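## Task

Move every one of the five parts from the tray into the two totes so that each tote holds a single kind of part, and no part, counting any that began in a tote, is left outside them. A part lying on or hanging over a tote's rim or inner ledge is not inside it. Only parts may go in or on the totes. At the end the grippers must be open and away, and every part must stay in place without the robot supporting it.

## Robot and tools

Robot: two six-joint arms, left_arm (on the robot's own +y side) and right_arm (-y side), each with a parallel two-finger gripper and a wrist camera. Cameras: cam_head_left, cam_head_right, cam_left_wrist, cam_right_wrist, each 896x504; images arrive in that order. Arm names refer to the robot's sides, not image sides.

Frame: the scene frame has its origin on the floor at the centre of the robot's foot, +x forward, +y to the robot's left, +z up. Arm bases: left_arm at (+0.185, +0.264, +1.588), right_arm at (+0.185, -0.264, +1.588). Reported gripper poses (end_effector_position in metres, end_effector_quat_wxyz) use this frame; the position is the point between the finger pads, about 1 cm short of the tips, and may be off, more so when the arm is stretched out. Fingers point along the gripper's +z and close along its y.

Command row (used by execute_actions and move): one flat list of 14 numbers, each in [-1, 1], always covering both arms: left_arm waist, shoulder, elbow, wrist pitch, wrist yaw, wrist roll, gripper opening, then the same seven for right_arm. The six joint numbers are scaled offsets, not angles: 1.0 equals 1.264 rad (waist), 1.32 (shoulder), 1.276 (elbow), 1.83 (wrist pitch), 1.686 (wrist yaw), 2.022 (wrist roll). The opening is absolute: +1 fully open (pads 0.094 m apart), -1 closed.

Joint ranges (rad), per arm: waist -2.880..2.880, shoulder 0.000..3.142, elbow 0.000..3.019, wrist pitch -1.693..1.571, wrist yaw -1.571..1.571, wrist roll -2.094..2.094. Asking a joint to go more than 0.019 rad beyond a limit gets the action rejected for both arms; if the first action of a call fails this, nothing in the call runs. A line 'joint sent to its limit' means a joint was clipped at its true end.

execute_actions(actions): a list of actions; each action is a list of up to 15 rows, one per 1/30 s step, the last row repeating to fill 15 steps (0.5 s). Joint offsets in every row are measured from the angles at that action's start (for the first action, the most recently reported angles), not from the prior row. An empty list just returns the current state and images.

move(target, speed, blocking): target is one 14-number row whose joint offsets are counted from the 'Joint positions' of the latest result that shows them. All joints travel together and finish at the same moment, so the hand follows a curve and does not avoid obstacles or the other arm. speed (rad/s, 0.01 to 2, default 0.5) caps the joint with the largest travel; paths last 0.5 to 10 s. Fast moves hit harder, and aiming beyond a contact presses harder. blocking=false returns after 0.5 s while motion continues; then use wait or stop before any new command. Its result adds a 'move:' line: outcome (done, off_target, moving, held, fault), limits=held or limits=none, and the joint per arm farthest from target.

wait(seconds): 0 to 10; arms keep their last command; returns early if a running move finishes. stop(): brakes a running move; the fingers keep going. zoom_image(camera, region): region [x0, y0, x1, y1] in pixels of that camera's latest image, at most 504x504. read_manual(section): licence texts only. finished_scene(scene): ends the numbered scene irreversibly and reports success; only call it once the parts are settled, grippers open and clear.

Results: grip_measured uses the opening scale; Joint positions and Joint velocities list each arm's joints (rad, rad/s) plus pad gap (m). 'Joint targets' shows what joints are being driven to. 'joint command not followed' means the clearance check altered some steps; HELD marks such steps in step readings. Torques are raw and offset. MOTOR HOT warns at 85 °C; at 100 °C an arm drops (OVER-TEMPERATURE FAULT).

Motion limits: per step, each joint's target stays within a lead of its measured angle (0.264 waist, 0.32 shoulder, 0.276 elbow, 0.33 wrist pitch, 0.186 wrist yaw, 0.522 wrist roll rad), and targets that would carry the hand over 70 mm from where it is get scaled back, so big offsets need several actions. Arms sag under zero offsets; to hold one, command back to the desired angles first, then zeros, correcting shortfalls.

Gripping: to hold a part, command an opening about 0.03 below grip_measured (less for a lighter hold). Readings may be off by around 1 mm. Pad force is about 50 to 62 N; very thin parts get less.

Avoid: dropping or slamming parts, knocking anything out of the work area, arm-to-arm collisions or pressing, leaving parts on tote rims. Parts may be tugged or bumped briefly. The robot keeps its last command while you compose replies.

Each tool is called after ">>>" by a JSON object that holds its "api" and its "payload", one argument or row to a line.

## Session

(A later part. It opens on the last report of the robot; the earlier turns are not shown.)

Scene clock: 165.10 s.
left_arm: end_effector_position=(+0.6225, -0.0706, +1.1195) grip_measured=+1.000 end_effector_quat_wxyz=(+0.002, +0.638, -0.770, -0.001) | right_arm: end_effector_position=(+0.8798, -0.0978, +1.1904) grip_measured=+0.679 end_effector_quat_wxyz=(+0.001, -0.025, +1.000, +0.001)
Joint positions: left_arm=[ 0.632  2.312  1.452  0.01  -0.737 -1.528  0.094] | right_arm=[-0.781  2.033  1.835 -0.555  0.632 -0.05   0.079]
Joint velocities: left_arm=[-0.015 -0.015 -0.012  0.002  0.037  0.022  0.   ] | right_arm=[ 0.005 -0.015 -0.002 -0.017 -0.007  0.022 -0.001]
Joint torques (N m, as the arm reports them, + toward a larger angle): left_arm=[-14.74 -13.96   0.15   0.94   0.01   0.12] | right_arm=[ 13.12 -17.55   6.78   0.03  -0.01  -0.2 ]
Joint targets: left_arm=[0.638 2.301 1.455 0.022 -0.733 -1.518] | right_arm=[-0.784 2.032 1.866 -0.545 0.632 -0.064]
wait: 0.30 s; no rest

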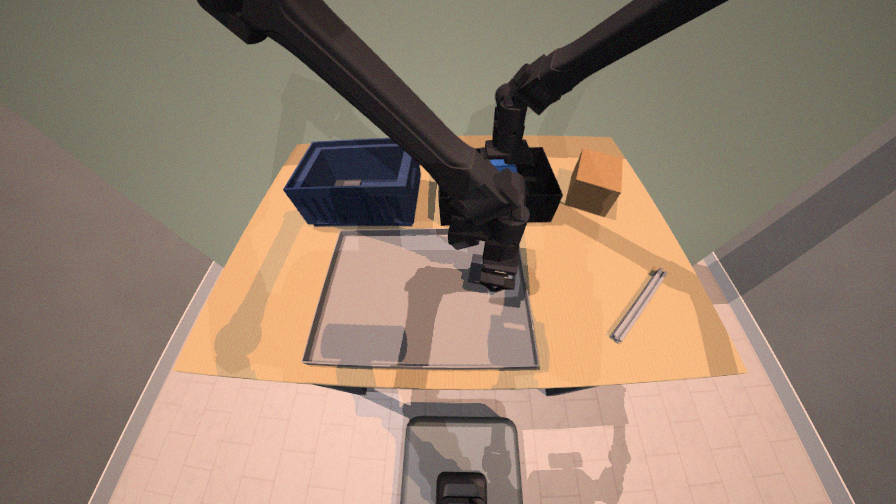

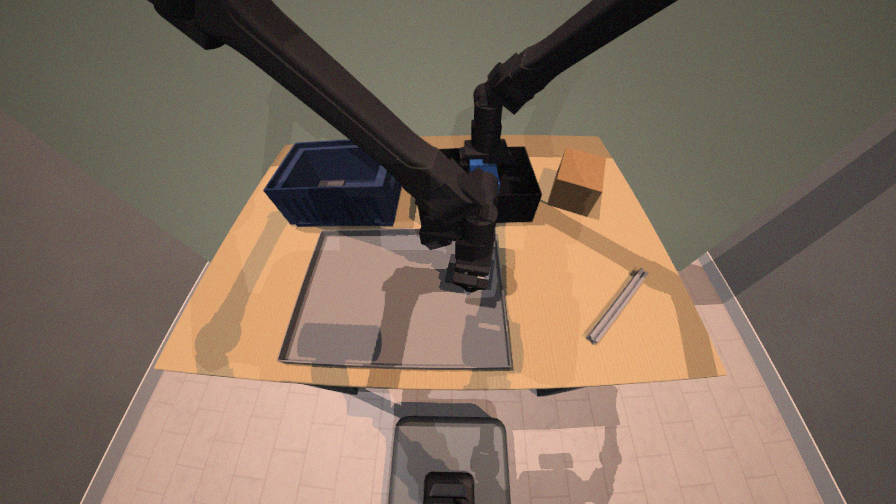

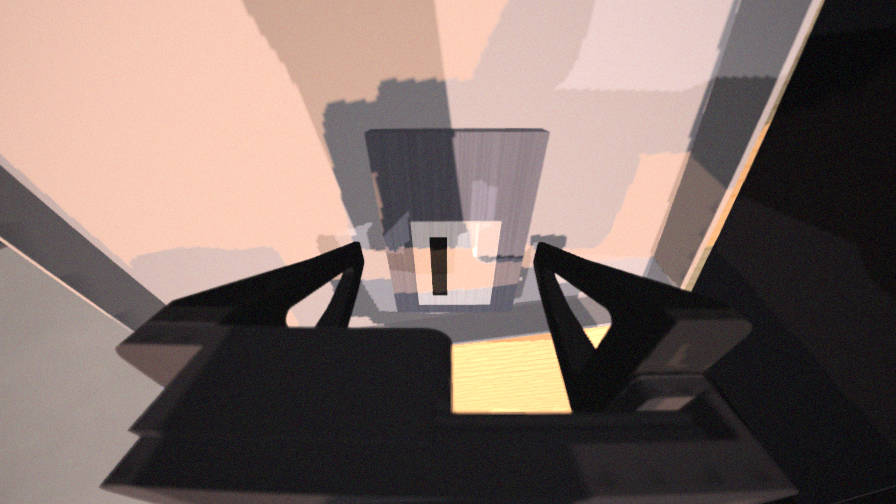

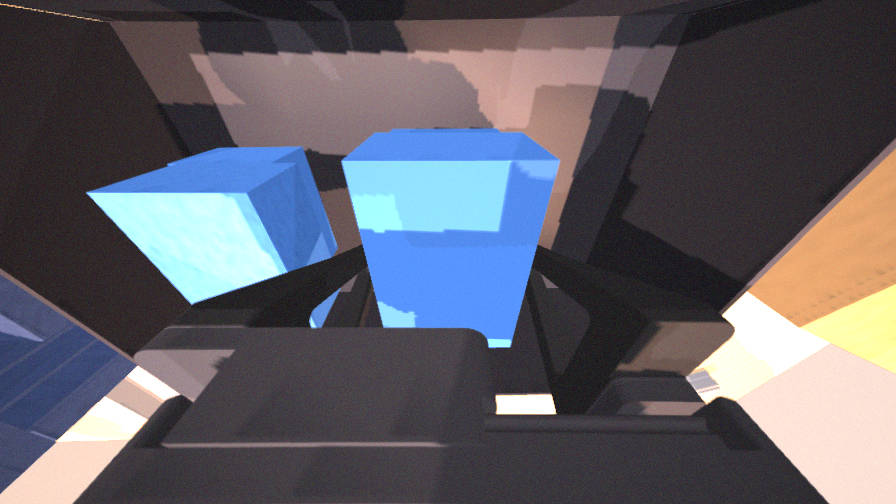

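>>> {"api": "execute_actions", "payload": {
  "actions": [
    [[0.0054,-0.0083,0.0033,0.0066,0.0026,0.0052,1,0.0150,-0.0080,0.018,0.003,0,-0.003,0.68],[0.0061,-0.0083,0.0042,0.0066,0.0028,0.0054,1,0.0206,-0.0136,0.012,0,0.001,0.002,0.68],[0.0068,-0.0083,0.0051,0.0066,0.0031,0.0057,1,0.0228,-0.0150,0.006,-0.003,0.0015,0.0060,0.68],[0.0075,-0.0083,0.0060,0.0066,0.0033,0.0059,1,0.0260,-0.0187,0,-0.0060,0.0022,0.0079,0.68],[0.0082,-0.0083,0.0069,0.0066,0.0035,0.0062,1,0.0300,-0.0243,-0.0010,-0.0073,0.0028,0.0091,0.68],[0.0089,-0.0083,0.0078,0.0066,0.0038,0.0064,1,0.0345,-0.0312,-0.0038,-0.0091,0.0040,0.0110,0.68],[0.0096,-0.0083,0.0086,0.0066,0.0040,0.0067,1,0.0391,-0.0390,-0.0080,-0.0118,0.0058,0.0133,0.68],[0.0103,-0.0083,0.0094,0.0066,0.0042,0.0069,1,0.0436,-0.0469,-0.0132,-0.0152,0.0079,0.0160,0.68],[0.0103,-0.0083,0.0094,0.0066,0.0042,0.0069,0.94,0.0476,-0.0547,-0.0190,-0.0190,0.0103,0.0186,0.68],[0.0103,-0.0083,0.0094,0.0066,0.0042,0.0069,0.88,0.0508,-0.0616,-0.0249,-0.0229,0.0129,0.0213,0.68],[0.0103,-0.0083,0.0094,0.0066,0.0042,0.0069,0.82,0.0530,-0.0672,-0.0307,-0.0267,0.0153,0.0236,0.68],[0.0103,-0.0083,0.0094,0.0066,0.0042,0.0069,0.76,0.0538,-0.0709,-0.0359,-0.0301,0.0174,0.0255,0.68],[0.0103,-0.0083,0.0094,0.0066,0.0042,0.0069,0.70,0.0538,-0.0723,-0.0401,-0.0328,0.0192,0.0267,0.68],[0.0103,-0.0083,0.0094,0.0066,0.0042,0.0069,0.66,0.0538,-0.0723,-0.0429,-0.0346,0.0204,0.0272,0.68],[0.0103,-0.0083,0.0094,0.0066,0.0042,0.0069,0.64,0.0538,-0.0723,-0.0439,-0.0353,0.0208,0.0272,0.68]]
  ]
}}

>>> {"api": "wait", "payload": {
  "seconds": 0.25
}}

Scene clock: 171.17 s.
left_arm: end_effector_position=(+0.6271, -0.0714, +1.1191) grip_measured=+0.655 end_effector_quat_wxyz=(+0.001, +0.639, -0.769, +0.002) | right_arm: end_effector_position=(+0.8778, -0.0882, +1.2321) grip_measured=+0.679 end_effector_quat_wxyz=(-0.002, -0.033, +0.999, +0.002)
Joint positions: left_arm=[ 0.632  2.312  1.46   0.01  -0.734 -1.523  0.078] | right_arm=[-0.733  1.97   1.789 -0.606  0.663 -0.02   0.079]
Joint velocities: left_arm=[-0.005 -0.005 -0.002  0.002 -0.066 -0.066 -0.027] | right_arm=[ 0.132 -0.21  -0.056 -0.1    0.037  0.081 -0.002]
Joint torques (N m, as the arm reports them, + toward a larger angle): left_arm=[-14.37 -13.79   0.13   0.91   0.02   0.08] | right_arm=[ 14.34 -18.59   3.7   -0.51   0.13   0.05]
Joint targets: left_arm=[0.645 2.301 1.464 0.022 -0.730 -1.514] | right_arm=[-0.713 1.938 1.779 -0.620 0.667 0.005]
Step readings (joint positions):
0: left_arm=[0.632 2.312 1.452 0.010 -0.737 -1.527] | right_arm=[-0.781 2.033 1.835 -0.555 0.632 -0.050]
1: left_arm=[0.632 2.312 1.452 0.010 -0.736 -1.527] | right_arm=[-0.781 2.033 1.835 -0.555 0.632 -0.050]
2: left_arm=[0.632 2.312 1.452 0.010 -0.736 -1.527] | right_arm=[-0.781 2.033 1.835 -0.555 0.632 -0.050]
4: left_arm=[0.632 2.312 1.452 0.010 -0.735 -1.526] | right_arm=[-0.780 2.033 1.835 -0.556 0.632 -0.049]
8: left_arm=[0.632 2.312 1.454 0.010 -0.734 -1.525] | right_arm=[-0.771 2.028 1.831 -0.565 0.640 -0.043]
15: Joint positions above

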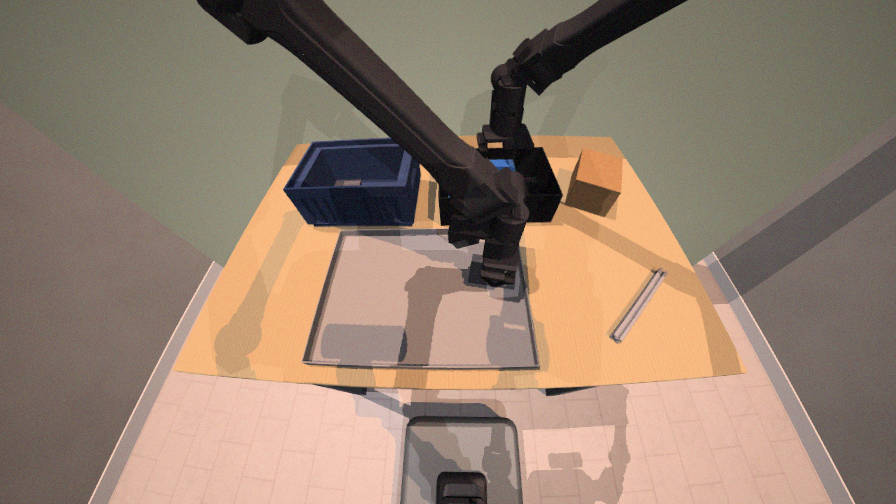

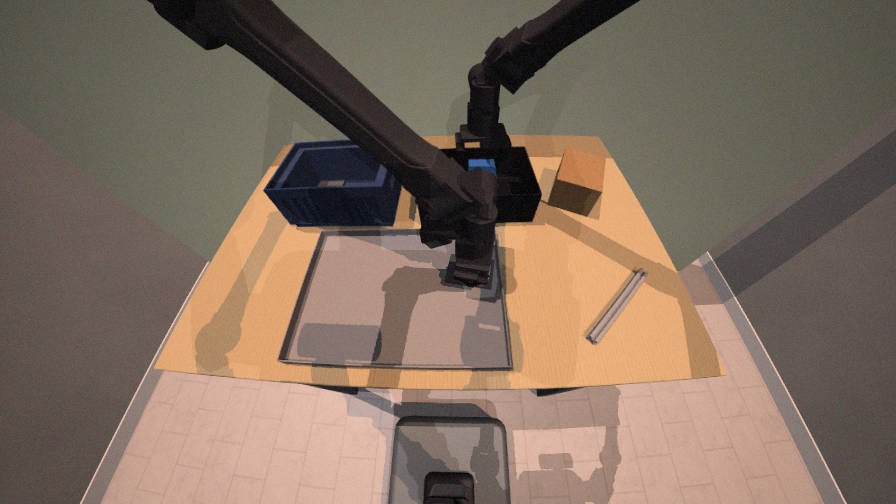

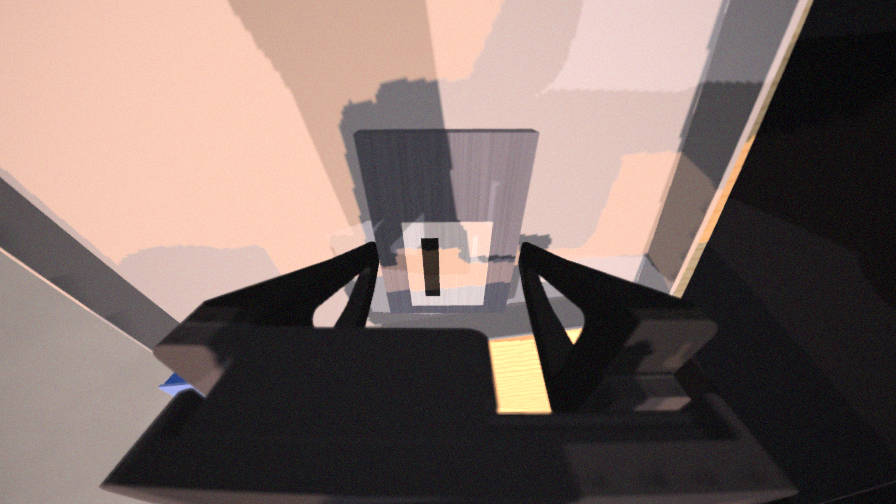

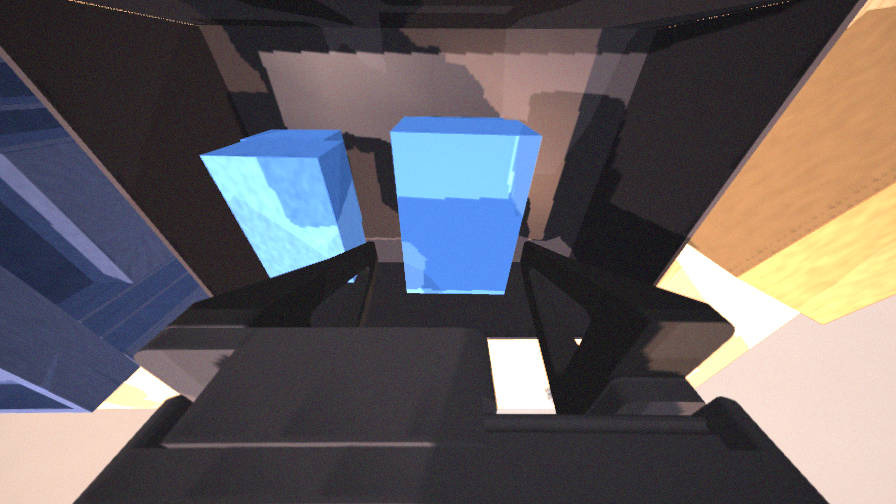

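Scene clock: 171.43 s.
left_arm: end_effector_position=(+0.6271, -0.0714, +1.1191) grip_measured=+0.642 end_effector_quat_wxyz=(+0.001, +0.639, -0.769, +0.002) | right_arm: end_effector_position=(+0.8849, -0.0886, +1.2445) grip_measured=+0.679 end_effector_quat_wxyz=(+0.005, -0.027, +1.000, +0.005)
Joint positions: left_arm=[ 0.632  2.312  1.46   0.01  -0.734 -1.523  0.077] | right_arm=[-0.723  1.951  1.787 -0.61   0.665 -0.011  0.079]
Joint velocities: left_arm=[-0.024 -0.005 -0.012 -0.017 -0.037 -0.051 -0.001] | right_arm=[-0.015 -0.005 -0.037 -0.022  0.037  0.022 -0.   ]
Joint torques (N m, as the arm reports them, + toward a larger angle): left_arm=[-13.97 -14.24   0.44   0.88   0.03   0.12] | right_arm=[ 14.35 -18.33   3.71  -0.56   0.09   0.07]
Joint targets: left_arm=[0.644 2.301 1.464 0.022 -0.730 -1.514] | right_arm=[-0.713 1.938 1.779 -0.620 0.667 0.005]
wait: 0.27 s; no rest

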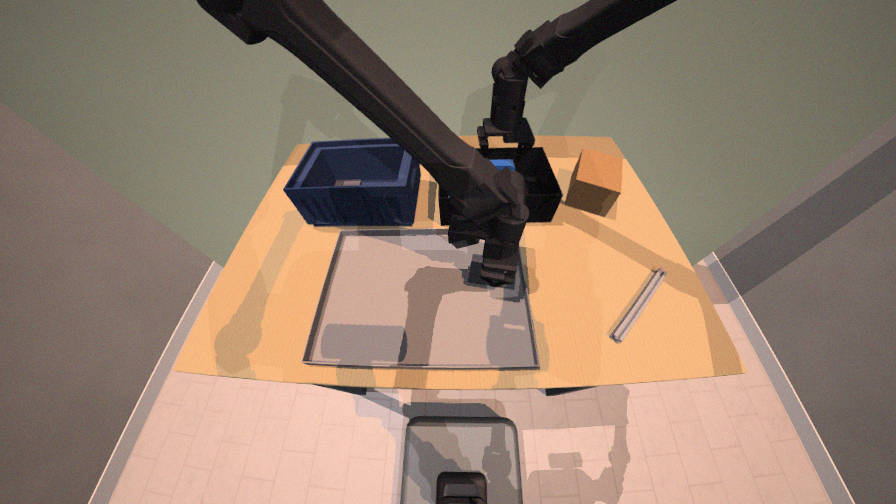

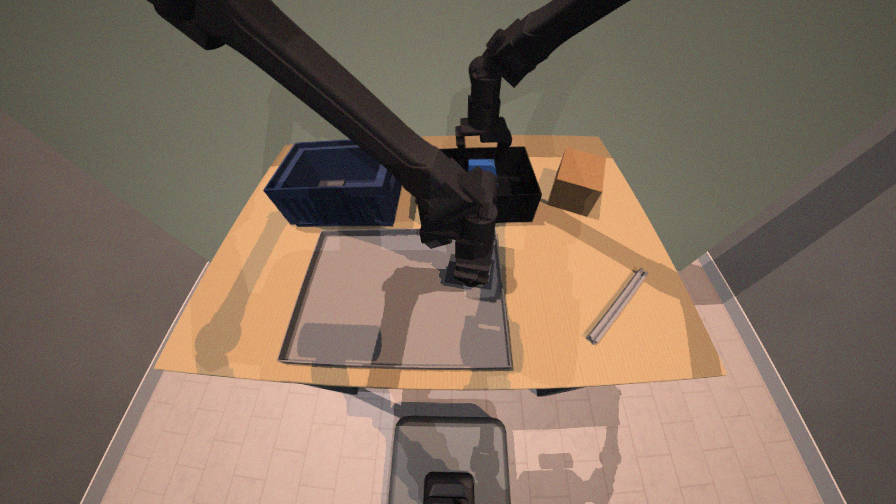

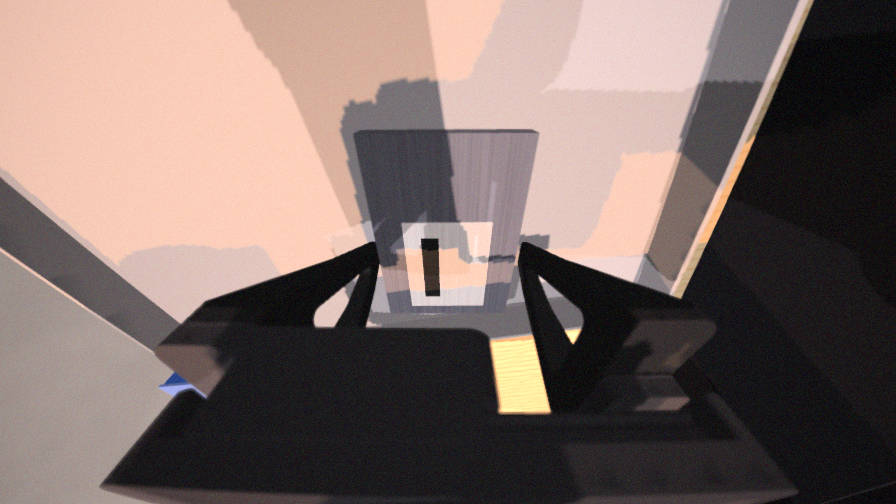

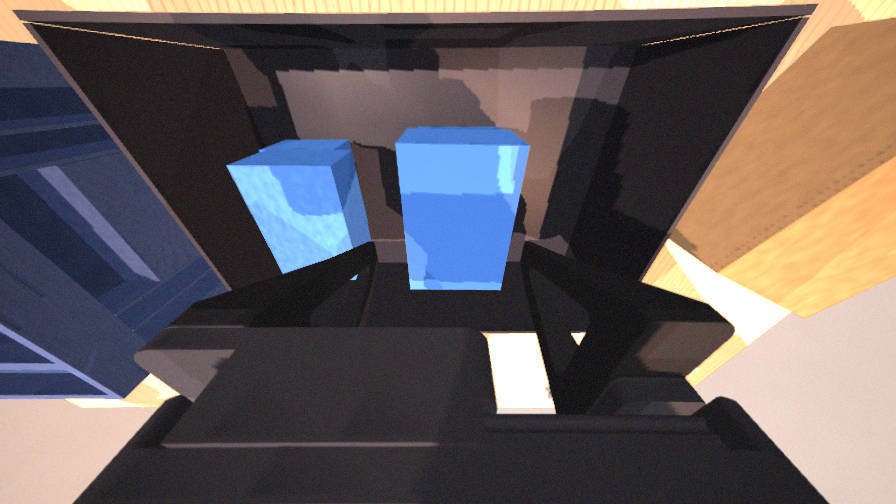

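>>> {"api": "execute_actions", "payload": {
  "actions": [
    [[0.0130,-0.0083,0.0031,0.0066,0.0024,0.0045,0.64,0.0082,-0.0105,-0.0068,-0.0058,0.0014,0.0082,0.68],[0.0160,-0.0083,0.0031,0.0066,0.0024,0.0045,0.64,0.0090,-0.0125,-0.0082,-0.0068,0.0020,0.0089,0.68],[0.0160,-0.0083,0.0031,0.0066,0.0024,0.0045,0.64,0.0102,-0.0156,-0.0105,-0.0083,0.0030,0.0100,0.68],[0.0160,-0.0083,0.0031,0.0066,0.0024,0.0045,0.64,0.0118,-0.0195,-0.0133,-0.0103,0.0042,0.0114,0.68],[0.0140,-0.0083,0.0031,0.0066,0.0024,0.0045,0.64,0.0136,-0.0241,-0.0167,-0.0126,0.0057,0.0130,0.68],[0.0120,-0.0083,0.0031,0.0066,0.0024,0.0045,0.64,0.0157,-0.0293,-0.0204,-0.0151,0.0073,0.0149,0.68],[0.0110,-0.0083,0.0031,0.0066,0.0024,0.0045,0.64,0.0179,-0.0347,-0.0243,-0.0178,0.0089,0.0168,0.68],[0.0110,-0.0083,0.0031,0.0066,0.0024,0.0045,0.64,0.0201,-0.0402,-0.0283,-0.0205,0.0107,0.0188,0.68],[0.0110,-0.0083,0.0031,0.0066,0.0024,0.0045,0.64,0.0223,-0.0456,-0.0322,-0.0232,0.0123,0.0207,0.68],[0.0110,-0.0083,0.0031,0.0066,0.0024,0.0045,0.64,0.0244,-0.0508,-0.0359,-0.0257,0.0139,0.0226,0.68],[0.0110,-0.0083,0.0031,0.0066,0.0024,0.0045,0.64,0.0262,-0.0554,-0.0393,-0.0280,0.0154,0.0242,0.68],[0.0110,-0.0083,0.0031,0.0066,0.0024,0.0045,0.64,0.0278,-0.0593,-0.0421,-0.0300,0.0166,0.0256,0.68],[0.0110,-0.0083,0.0031,0.0066,0.0024,0.0045,0.64,0.0290,-0.0624,-0.0443,-0.0315,0.0176,0.0267,0.68],[0.0110,-0.0083,0.0031,0.0066,0.0024,0.0045,0.64,0.0298,-0.0644,-0.0458,-0.0324,0.0182,0.0274,0.68],[0.0110,-0.0083,0.0031,0.0066,0.0024,0.0045,0.64,0.0301,-0.0651,-0.0463,-0.0328,0.0184,0.0277,0.68]]
  ]
}}

Scene clock: 173.47 s.
left_arm: end_effector_position=(+0.6270, -0.0674, +1.1162) grip_measured=+0.642 end_effector_quat_wxyz=(+0.000, +0.640, -0.768, -0.001) | right_arm: end_effector_position=(+0.8671, -0.0978, +1.2599) grip_measured=+0.679 end_effector_quat_wxyz=(-0.015, -0.032, +0.999, -0.006)
Joint positions: left_arm=[ 0.639  2.312  1.46   0.01  -0.733 -1.523  0.077] | right_arm=[-0.713  1.907  1.734 -0.659  0.693  0.021  0.079]
Joint velocities: left_arm=[-0.005 -0.015 -0.002 -0.002 -0.007  0.022  0.   ] | right_arm=[ 0.063 -0.151 -0.032 -0.056  0.022  0.081 -0.001]
Joint torques (N m, as the arm reports them, + toward a larger angle): left_arm=[-14.15 -14.15   0.28   0.86   0.02   0.12] | right_arm=[ 14.99 -19.18   3.86  -0.5    0.12   0.06]
Joint targets: left_arm=[0.646 2.301 1.464 0.022 -0.730 -1.514] | right_arm=[-0.685 1.866 1.728 -0.670 0.696 0.045]
Step readings (joint positions):
0: left_arm=[0.632 2.312 1.460 0.010 -0.734 -1.523] | right_arm=[-0.723 1.951 1.785 -0.611 0.665 -0.009]
1: left_arm=[0.633 2.312 1.460 0.010 -0.733 -1.523] | right_arm=[-0.723 1.951 1.785 -0.611 0.665 -0.009]
2: left_arm=[0.633 2.312 1.460 0.010 -0.733 -1.523] | right_arm=[-0.723 1.951 1.785 -0.612 0.665 -0.009]
4: left_arm=[0.635 2.312 1.460 0.010 -0.733 -1.523] | right_arm=[-0.723 1.951 1.784 -0.614 0.668 -0.007]
8: left_arm=[0.639 2.312 1.460 0.010 -0.733 -1.523] | right_arm=[-0.723 1.943 1.766 -0.629 0.678 0.001]
15: Joint positions above

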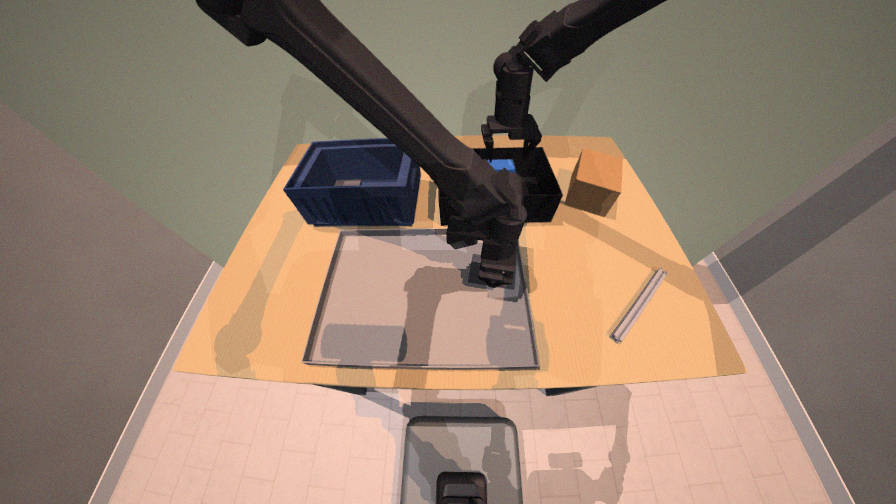

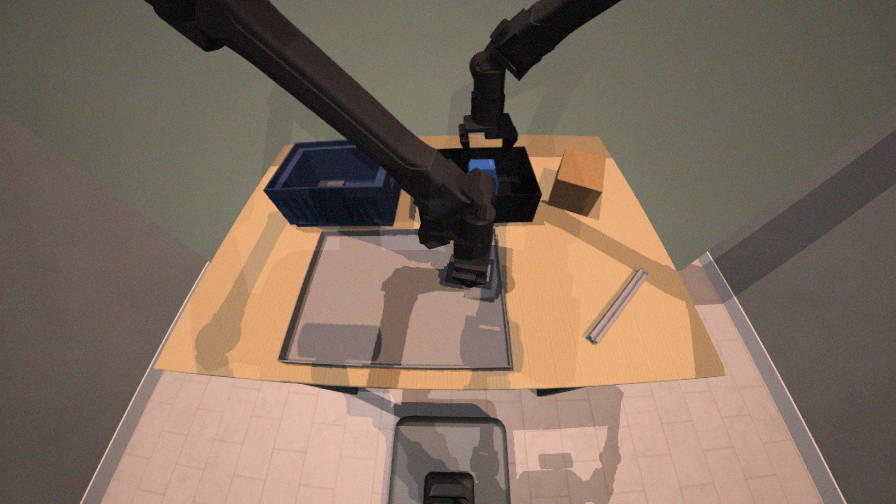

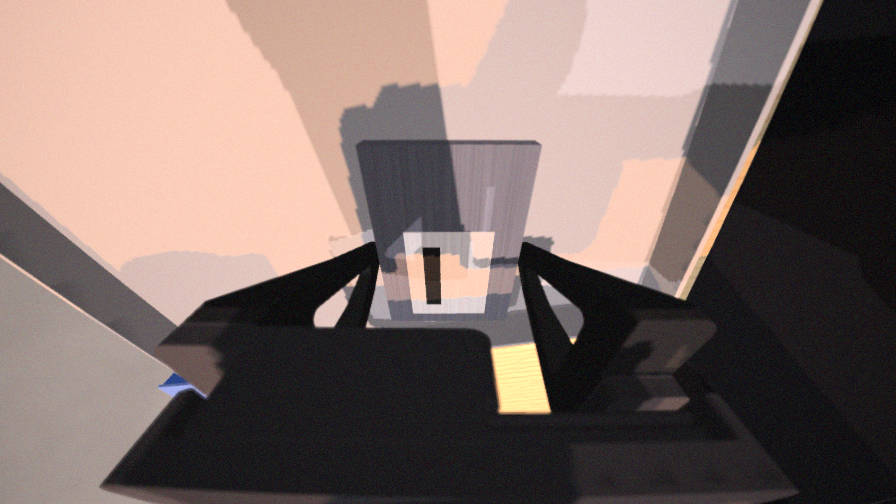

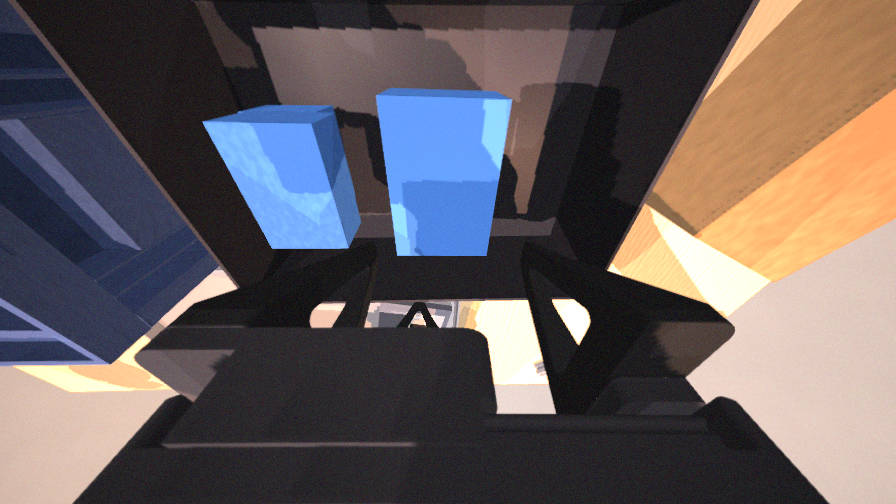

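>>> {"api": "execute_actions", "payload": {
  "actions": [
    [[0.0055,-0.0083,0.0031,0.0066,0.0018,0.0045,0.62,0.0222,-0.0311,-0.0047,-0.0060,0.0018,0.0119,0.68],[0.0055,-0.0083,0.0031,0.0066,0.0018,0.0045,0.60,0.0222,-0.0311,-0.0047,-0.0060,0.0018,0.0119,0.68],[0.0055,-0.0083,0.0031,0.0066,0.0018,0.0045,0.58,0.0222,-0.0311,-0.0047,-0.0060,0.0018,0.0119,0.68],[0.0055,-0.0083,0.0031,0.0066,0.0018,0.0045,0.56,0.0222,-0.0311,-0.0047,-0.0060,0.0018,0.0119,0.68],[0.0055,-0.0083,0.0031,0.0066,0.0018,0.0045,0.54,0.0222,-0.0311,-0.0047,-0.0060,0.0018,0.0119,0.68],[0.0055,-0.0083,0.0031,0.0066,0.0018,0.0045,0.52,0.0222,-0.0311,-0.0047,-0.0060,0.0018,0.0119,0.68],[0.0055,-0.0083,0.0031,0.0066,0.0018,0.0045,0.50,0.0222,-0.0311,-0.0047,-0.0060,0.0018,0.0119,0.68],[0.0055,-0.0083,0.0031,0.0066,0.0018,0.0045,0.48,0.0222,-0.0311,-0.0047,-0.0060,0.0018,0.0119,0.68],[0.0055,-0.0083,0.0031,0.0066,0.0018,0.0045,0.46,0.0222,-0.0311,-0.0047,-0.0060,0.0018,0.0119,0.68],[0.0055,-0.0083,0.0031,0.0066,0.0018,0.0045,0.44,0.0222,-0.0311,-0.0047,-0.0060,0.0018,0.0119,0.68],[0.0055,-0.0083,0.0031,0.0066,0.0018,0.0045,0.43,0.0222,-0.0311,-0.0047,-0.0060,0.0018,0.0119,0.68]]
  ]
}}

Scene clock: 175.33 s.
left_arm: end_effector_position=(+0.6270, -0.0674, +1.1162) grip_measured=+0.521 end_effector_quat_wxyz=(+0.000, +0.640, -0.768, -0.001) | right_arm: end_effector_position=(+0.8770, -0.0995, +1.2749) grip_measured=+0.679 end_effector_quat_wxyz=(-0.004, -0.024, +1.000, -0.003)
Joint positions: left_arm=[ 0.639  2.312  1.46   0.01  -0.733 -1.523  0.071] | right_arm=[-0.703  1.883  1.733 -0.661  0.694  0.031  0.079]
Joint velocities: left_arm=[ 0.005  0.015 -0.007 -0.002 -0.037 -0.007 -0.   ] | right_arm=[-0.005 -0.015 -0.022  0.007  0.051 -0.066  0.   ]
Joint torques (N m, as the arm reports them, + toward a larger angle): left_arm=[-14.43 -14.08   0.26   0.79  -0.02   0.14] | right_arm=[ 14.6  -18.12   3.9   -0.62   0.11   0.07]
Joint targets: left_arm=[0.646 2.301 1.464 0.022 -0.730 -1.514] | right_arm=[-0.685 1.865 1.728 -0.670 0.696 0.045]
Step readings (joint positions):
0: left_arm=[0.639 2.312 1.460 0.010 -0.733 -1.523] | right_arm=[-0.703 1.883 1.733 -0.661 0.694 0.031]
1: left_arm=[0.639 2.312 1.460 0.010 -0.733 -1.523] | right_arm=[-0.703 1.883 1.733 -0.661 0.694 0.031]
2: left_arm=[0.639 2.312 1.460 0.010 -0.733 -1.523] | right_arm=[-0.703 1.883 1.733 -0.661 0.694 0.031]
4: left_arm=[0.639 2.312 1.460 0.010 -0.733 -1.523] | right_arm=[-0.703 1.883 1.733 -0.661 0.694 0.031]
8: left_arm=[0.639 2.312 1.460 0.010 -0.733 -1.523] | right_arm=[-0.703 1.883 1.733 -0.661 0.694 0.031]
15: Joint positions above

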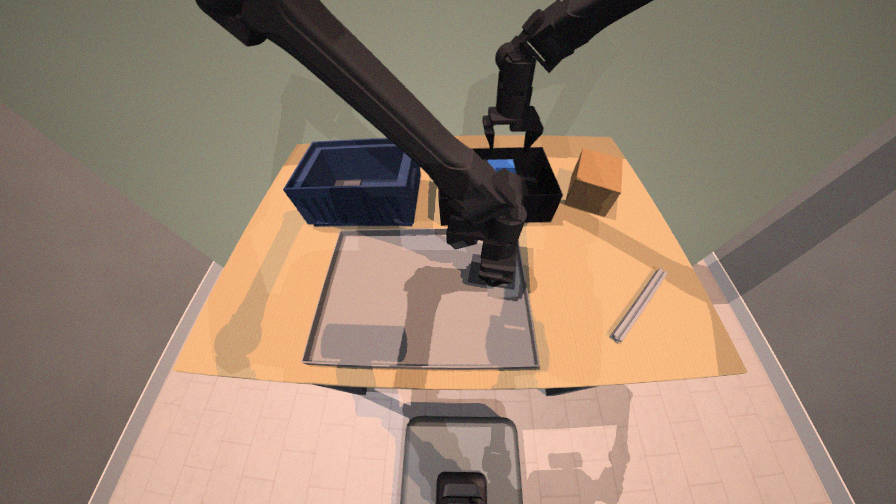

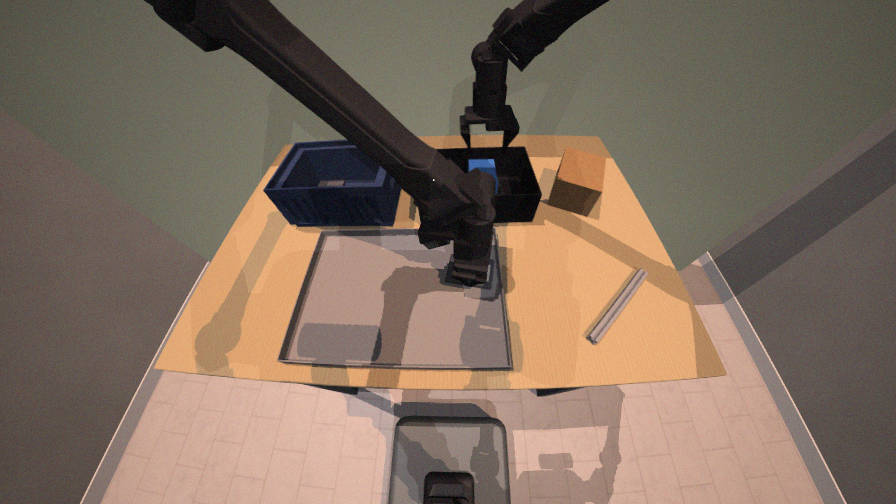

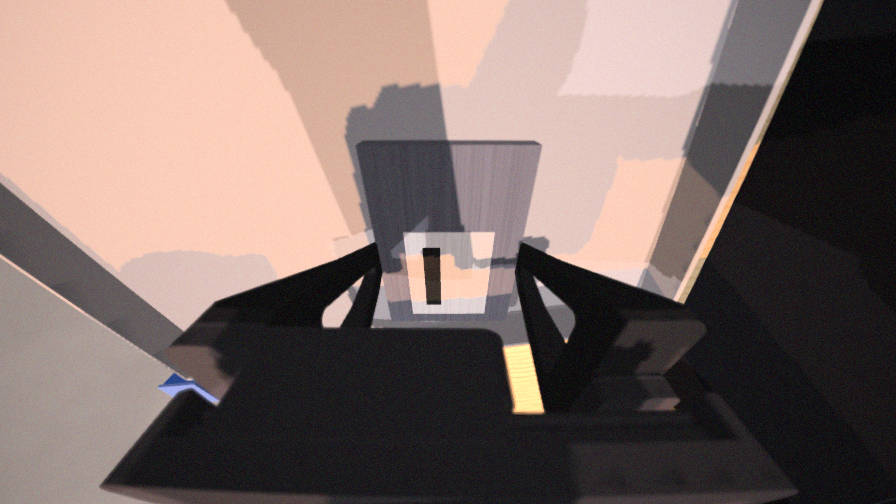

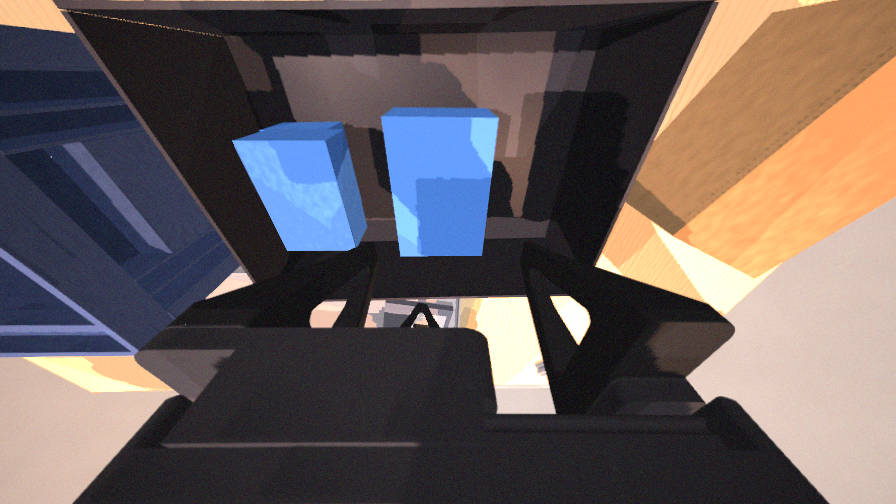

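>>> {"api": "execute_actions", "payload": {
  "actions": [
    [[0.0055,-0.0083,0.0031,0.0066,0.0018,0.0045,0.52,0.0142,-0.0136,-0.0039,-0.0049,0.0012,0.0069,0.68],[0.0055,-0.0083,0.0031,0.0066,0.0018,0.0045,0.56,0.0142,-0.0136,-0.0039,-0.0049,0.0012,0.0069,0.68],[0.0080,-0.0083,0.0031,0.0066,0.0018,0.0045,0.60,0.0142,-0.0136,-0.0039,-0.0049,0.0012,0.0069,0.68],[0.0100,-0.0083,0.0031,0.0066,0.0018,0.0045,0.60,0.0142,-0.0136,-0.0039,-0.0049,0.0012,0.0069,0.68],[0.0130,-0.0083,0.0031,0.0066,0.0024,0.0050,0.60,0.0142,-0.0136,-0.0039,-0.0049,0.0012,0.0069,0.68],[0.0160,-0.0083,0.0031,0.0066,0.0030,0.0055,0.60,0.0142,-0.0136,-0.0039,-0.0049,0.0012,0.0069,0.68],[0.0160,-0.0083,0.0031,0.0066,0.0036,0.0060,0.60,0.0142,-0.0136,-0.0039,-0.0049,0.0012,0.0069,0.68],[0.0150,-0.0083,0.0031,0.0066,0.0040,0.0065,0.60,0.0142,-0.0136,-0.0039,-0.0049,0.0012,0.0069,0.68],[0.0130,-0.0083,0.0031,0.0066,0.0040,0.0070,0.60,0.0142,-0.0136,-0.0039,-0.0049,0.0012,0.0069,0.68],[0.0110,-0.0083,0.0031,0.0066,0.0040,0.0070,0.60,0.0142,-0.0136,-0.0039,-0.0049,0.0012,0.0069,0.68],[0.0100,-0.0083,0.0031,0.0066,0.0040,0.0070,0.60,0.0142,-0.0136,-0.0039,-0.0049,0.0012,0.0069,0.68]]
  ]
}}

Scene clock: 177.17 s.
left_arm: end_effector_position=(+0.6269, -0.0645, +1.1139) grip_measured=+0.598 end_effector_quat_wxyz=(+0.001, +0.640, -0.769, -0.002) | right_arm: end_effector_position=(+0.8770, -0.0995, +1.2749) grip_measured=+0.679 end_effector_quat_wxyz=(-0.004, -0.024, +1.000, -0.003)
Joint positions: left_arm=[ 0.645  2.312  1.46   0.01  -0.73  -1.519  0.075] | right_arm=[-0.703  1.883  1.733 -0.661  0.694  0.031  0.079]
Joint velocities: left_arm=[ 0.005 -0.005 -0.012 -0.002  0.022 -0.037  0.   ] | right_arm=[-0.005  0.015 -0.007 -0.012 -0.066  0.037  0.   ]
Joint torques (N m, as the arm reports them, + toward a larger angle): left_arm=[-14.68 -13.85   0.22   0.85   0.02   0.17] | right_arm=[ 14.7  -18.21   3.93  -0.6    0.11   0.06]
Joint targets: left_arm=[0.652 2.301 1.464 0.022 -0.726 -1.509] | right_arm=[-0.685 1.865 1.728 -0.670 0.696 0.045]
Step readings (joint positions):
0: left_arm=[0.639 2.312 1.460 0.010 -0.733 -1.523] | right_arm=[-0.703 1.883 1.733 -0.661 0.694 0.031]
1: left_arm=[0.639 2.312 1.460 0.010 -0.733 -1.523] | right_arm=[-0.703 1.883 1.733 -0.661 0.694 0.031]
2: left_arm=[0.639 2.312 1.460 0.010 -0.733 -1.523] | right_arm=[-0.703 1.883 1.733 -0.661 0.694 0.031]
4: left_arm=[0.639 2.312 1.460 0.010 -0.733 -1.523] | right_arm=[-0.703 1.883 1.733 -0.661 0.694 0.031]
8: left_arm=[0.642 2.312 1.460 0.010 -0.731 -1.521] | right_arm=[-0.703 1.883 1.733 -0.661 0.694 0.031]
15: Joint positions above

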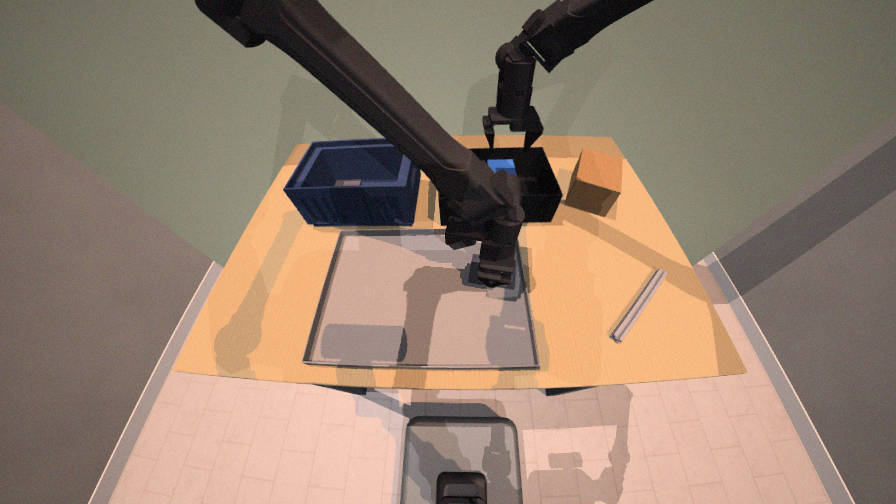

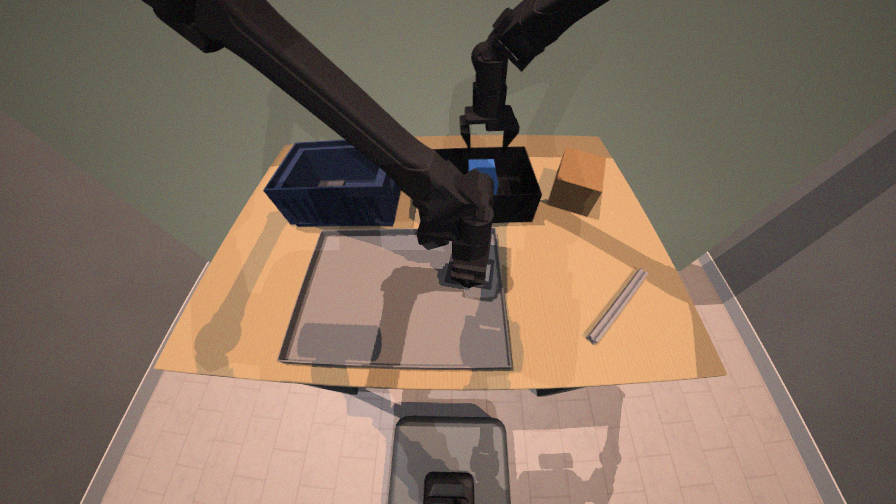

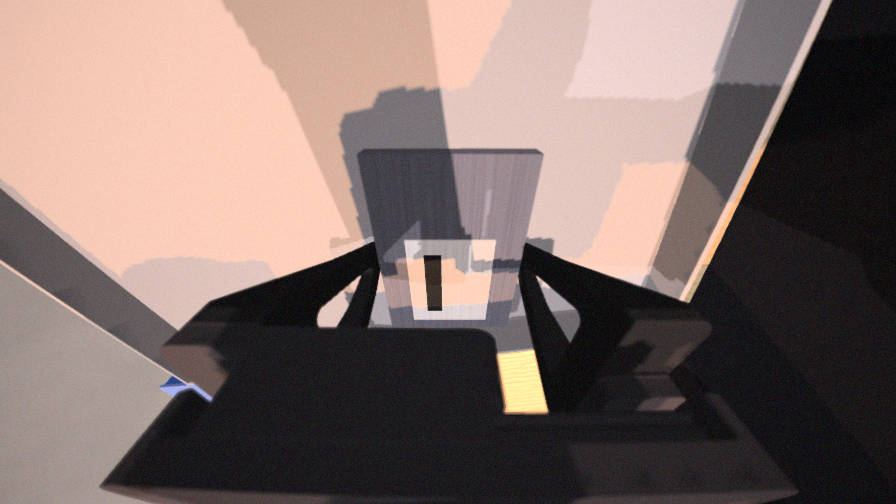

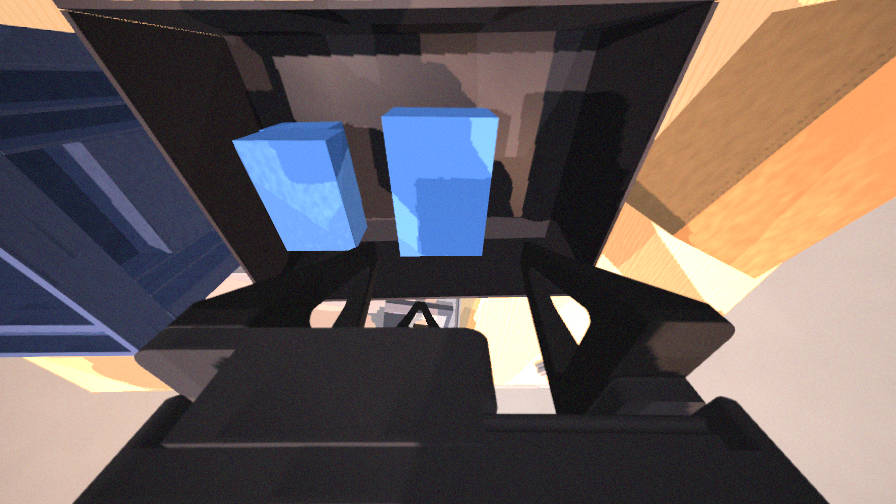

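>>> {"api": "execute_actions", "payload": {
  "actions": [
    [[0.0055,-0.0083,0.0031,0.0066,0.0024,0.0049,0.58,0.0142,-0.0136,-0.0039,-0.0049,0.0012,0.0069,0.68],[0.0055,-0.0083,0.0031,0.0066,0.0024,0.0049,0.56,0.0142,-0.0136,-0.0039,-0.0049,0.0012,0.0069,0.68],[0.0055,-0.0083,0.0031,0.0066,0.0024,0.0049,0.54,0.0142,-0.0136,-0.0039,-0.0049,0.0012,0.0069,0.68],[0.0055,-0.0083,0.0031,0.0066,0.0024,0.0049,0.52,0.0142,-0.0136,-0.0039,-0.0049,0.0012,0.0069,0.68],[0.0055,-0.0083,0.0031,0.0066,0.0024,0.0049,0.50,0.0142,-0.0136,-0.0039,-0.0049,0.0012,0.0069,0.68],[0.0055,-0.0083,0.0031,0.0066,0.0024,0.0049,0.48,0.0142,-0.0136,-0.0039,-0.0049,0.0012,0.0069,0.68],[0.0055,-0.0083,0.0031,0.0066,0.0024,0.0049,0.45,0.0142,-0.0136,-0.0039,-0.0049,0.0012,0.0069,0.68],[0.0055,-0.0083,0.0031,0.0066,0.0024,0.0049,0.45,0.0142,-0.0136,-0.0039,-0.0049,0.0012,0.0069,0.68],[0.0040,-0.0110,0.0031,0.0040,0.0024,0.0049,0.45,0.0142,-0.0136,-0.0039,-0.0049,0.0012,0.0069,0.68],[0.0030,-0.0140,0.0020,0.0010,0.0024,0.0049,0.45,0.0142,-0.0136,-0.0039,-0.0049,0.0012,0.0069,0.68],[0.0020,-0.0175,0.0010,-0.0020,0.0024,0.0049,0.45,0.0142,-0.0136,-0.0039,-0.0049,0.0012,0.0069,0.68],[0.0010,-0.0210,0,-0.0050,0.0024,0.0049,0.45,0.0142,-0.0136,-0.0039,-0.0049,0.0012,0.0069,0.68],[0,-0.0245,-0.0020,-0.0066,0.0024,0.0049,0.45,0.0142,-0.0136,-0.0039,-0.0049,0.0012,0.0069,0.68],[0,-0.0280,-0.0050,-0.0080,0.0024,0.0049,0.45,0.0142,-0.0136,-0.0039,-0.0049,0.0012,0.0069,0.68],[0,-0.0310,-0.0080,-0.0095,0.0024,0.0049,0.45,0.0142,-0.0136,-0.0039,-0.0049,0.0012,0.0069,0.68]]
  ]
}}

Scene clock: 178.93 s.
left_arm: end_effector_position=(+0.6272, -0.0639, +1.1147) grip_measured=+0.528 end_effector_quat_wxyz=(+0.001, +0.639, -0.769, -0.003) | right_arm: end_effector_position=(+0.8770, -0.0995, +1.2749) grip_measured=+0.679 end_effector_quat_wxyz=(-0.004, -0.024, +1.000, -0.003)
Joint positions: left_arm=[ 0.645  2.309  1.458  0.008 -0.73  -1.518  0.072] | right_arm=[-0.703  1.883  1.733 -0.661  0.694  0.031  0.079]
Joint velocities: left_arm=[-0.005 -0.054 -0.056 -0.056 -0.037 -0.037 -0.   ] | right_arm=[ 0.005 -0.005  0.002 -0.012 -0.022 -0.022  0.   ]
Joint torques (N m, as the arm reports them, + toward a larger angle): left_arm=[-15.02 -15.48  -0.73   0.04   0.04   0.11] | right_arm=[ 14.69 -18.09   3.95  -0.62   0.11   0.06]
Joint targets: left_arm=[0.645 2.271 1.449 -0.007 -0.726 -1.509] | right_arm=[-0.685 1.865 1.728 -0.670 0.696 0.045]
Step readings (joint positions):
0: left_arm=[0.645 2.312 1.460 0.010 -0.730 -1.518] | right_arm=[-0.703 1.883 1.733 -0.661 0.694 0.031]
1: left_arm=[0.645 2.312 1.460 0.010 -0.730 -1.518] | right_arm=[-0.703 1.883 1.733 -0.661 0.694 0.031]
2: left_arm=[0.645 2.312 1.460 0.011 -0.730 -1.518] | right_arm=[-0.703 1.883 1.733 -0.661 0.694 0.031]
4: left_arm=[0.645 2.312 1.460 0.012 -0.730 -1.518] | right_arm=[-0.703 1.883 1.733 -0.661 0.694 0.031]
8: left_arm=[0.645 2.312 1.460 0.012 -0.730 -1.518] | right_arm=[-0.703 1.883 1.733 -0.661 0.694 0.031]
15: Joint positions above

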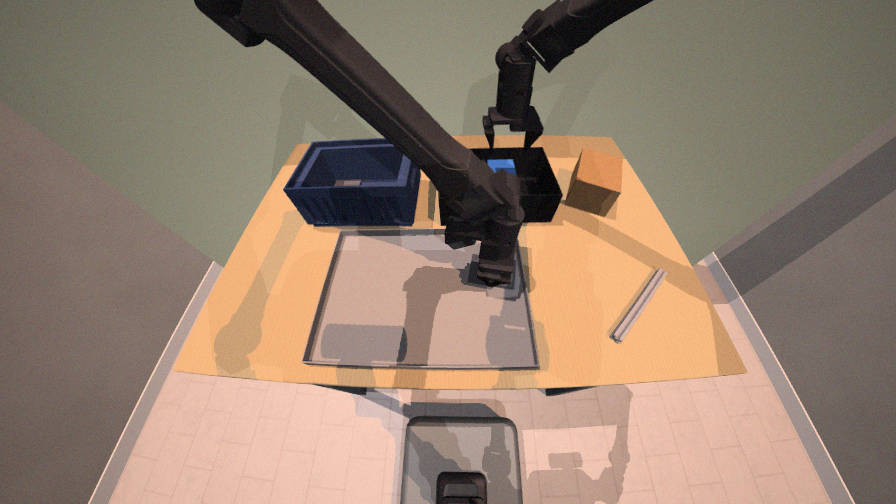

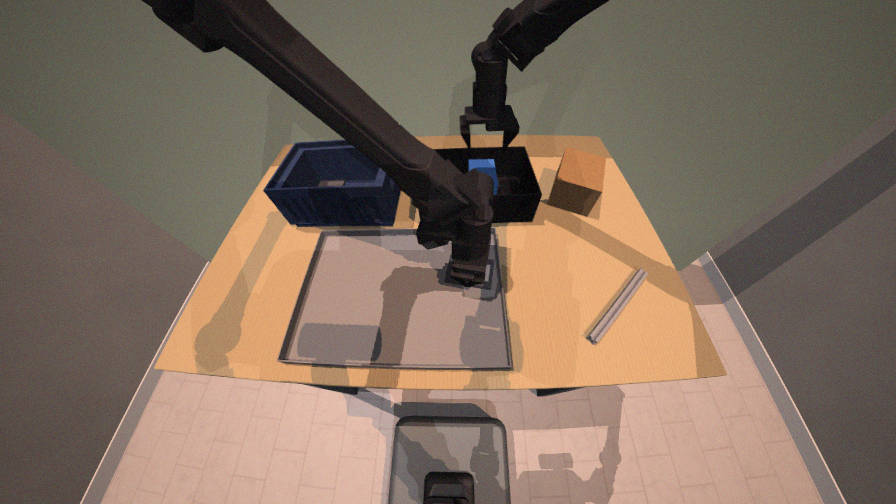

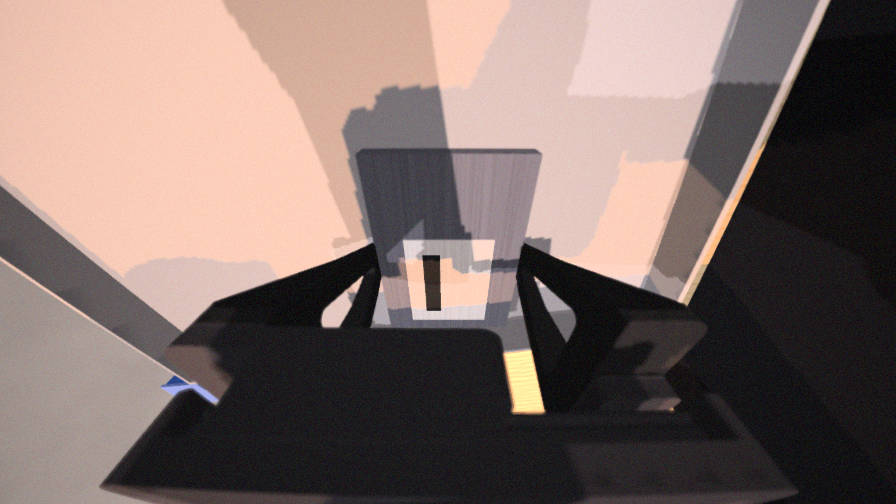

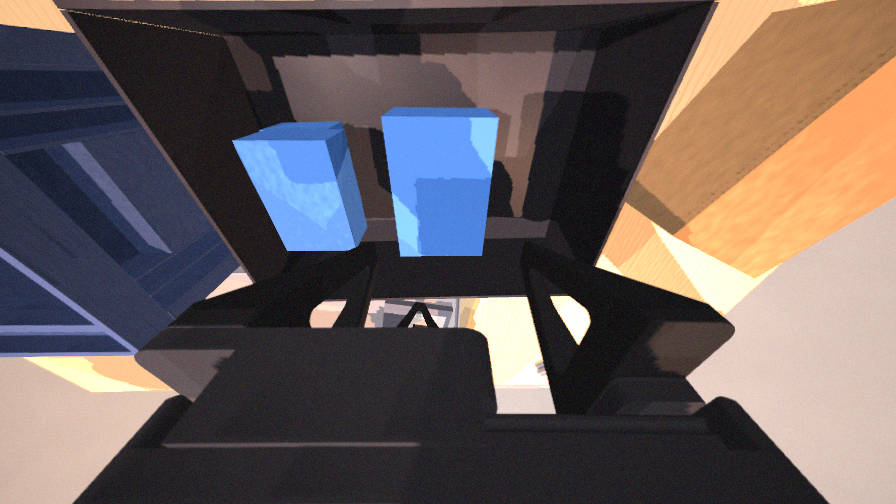

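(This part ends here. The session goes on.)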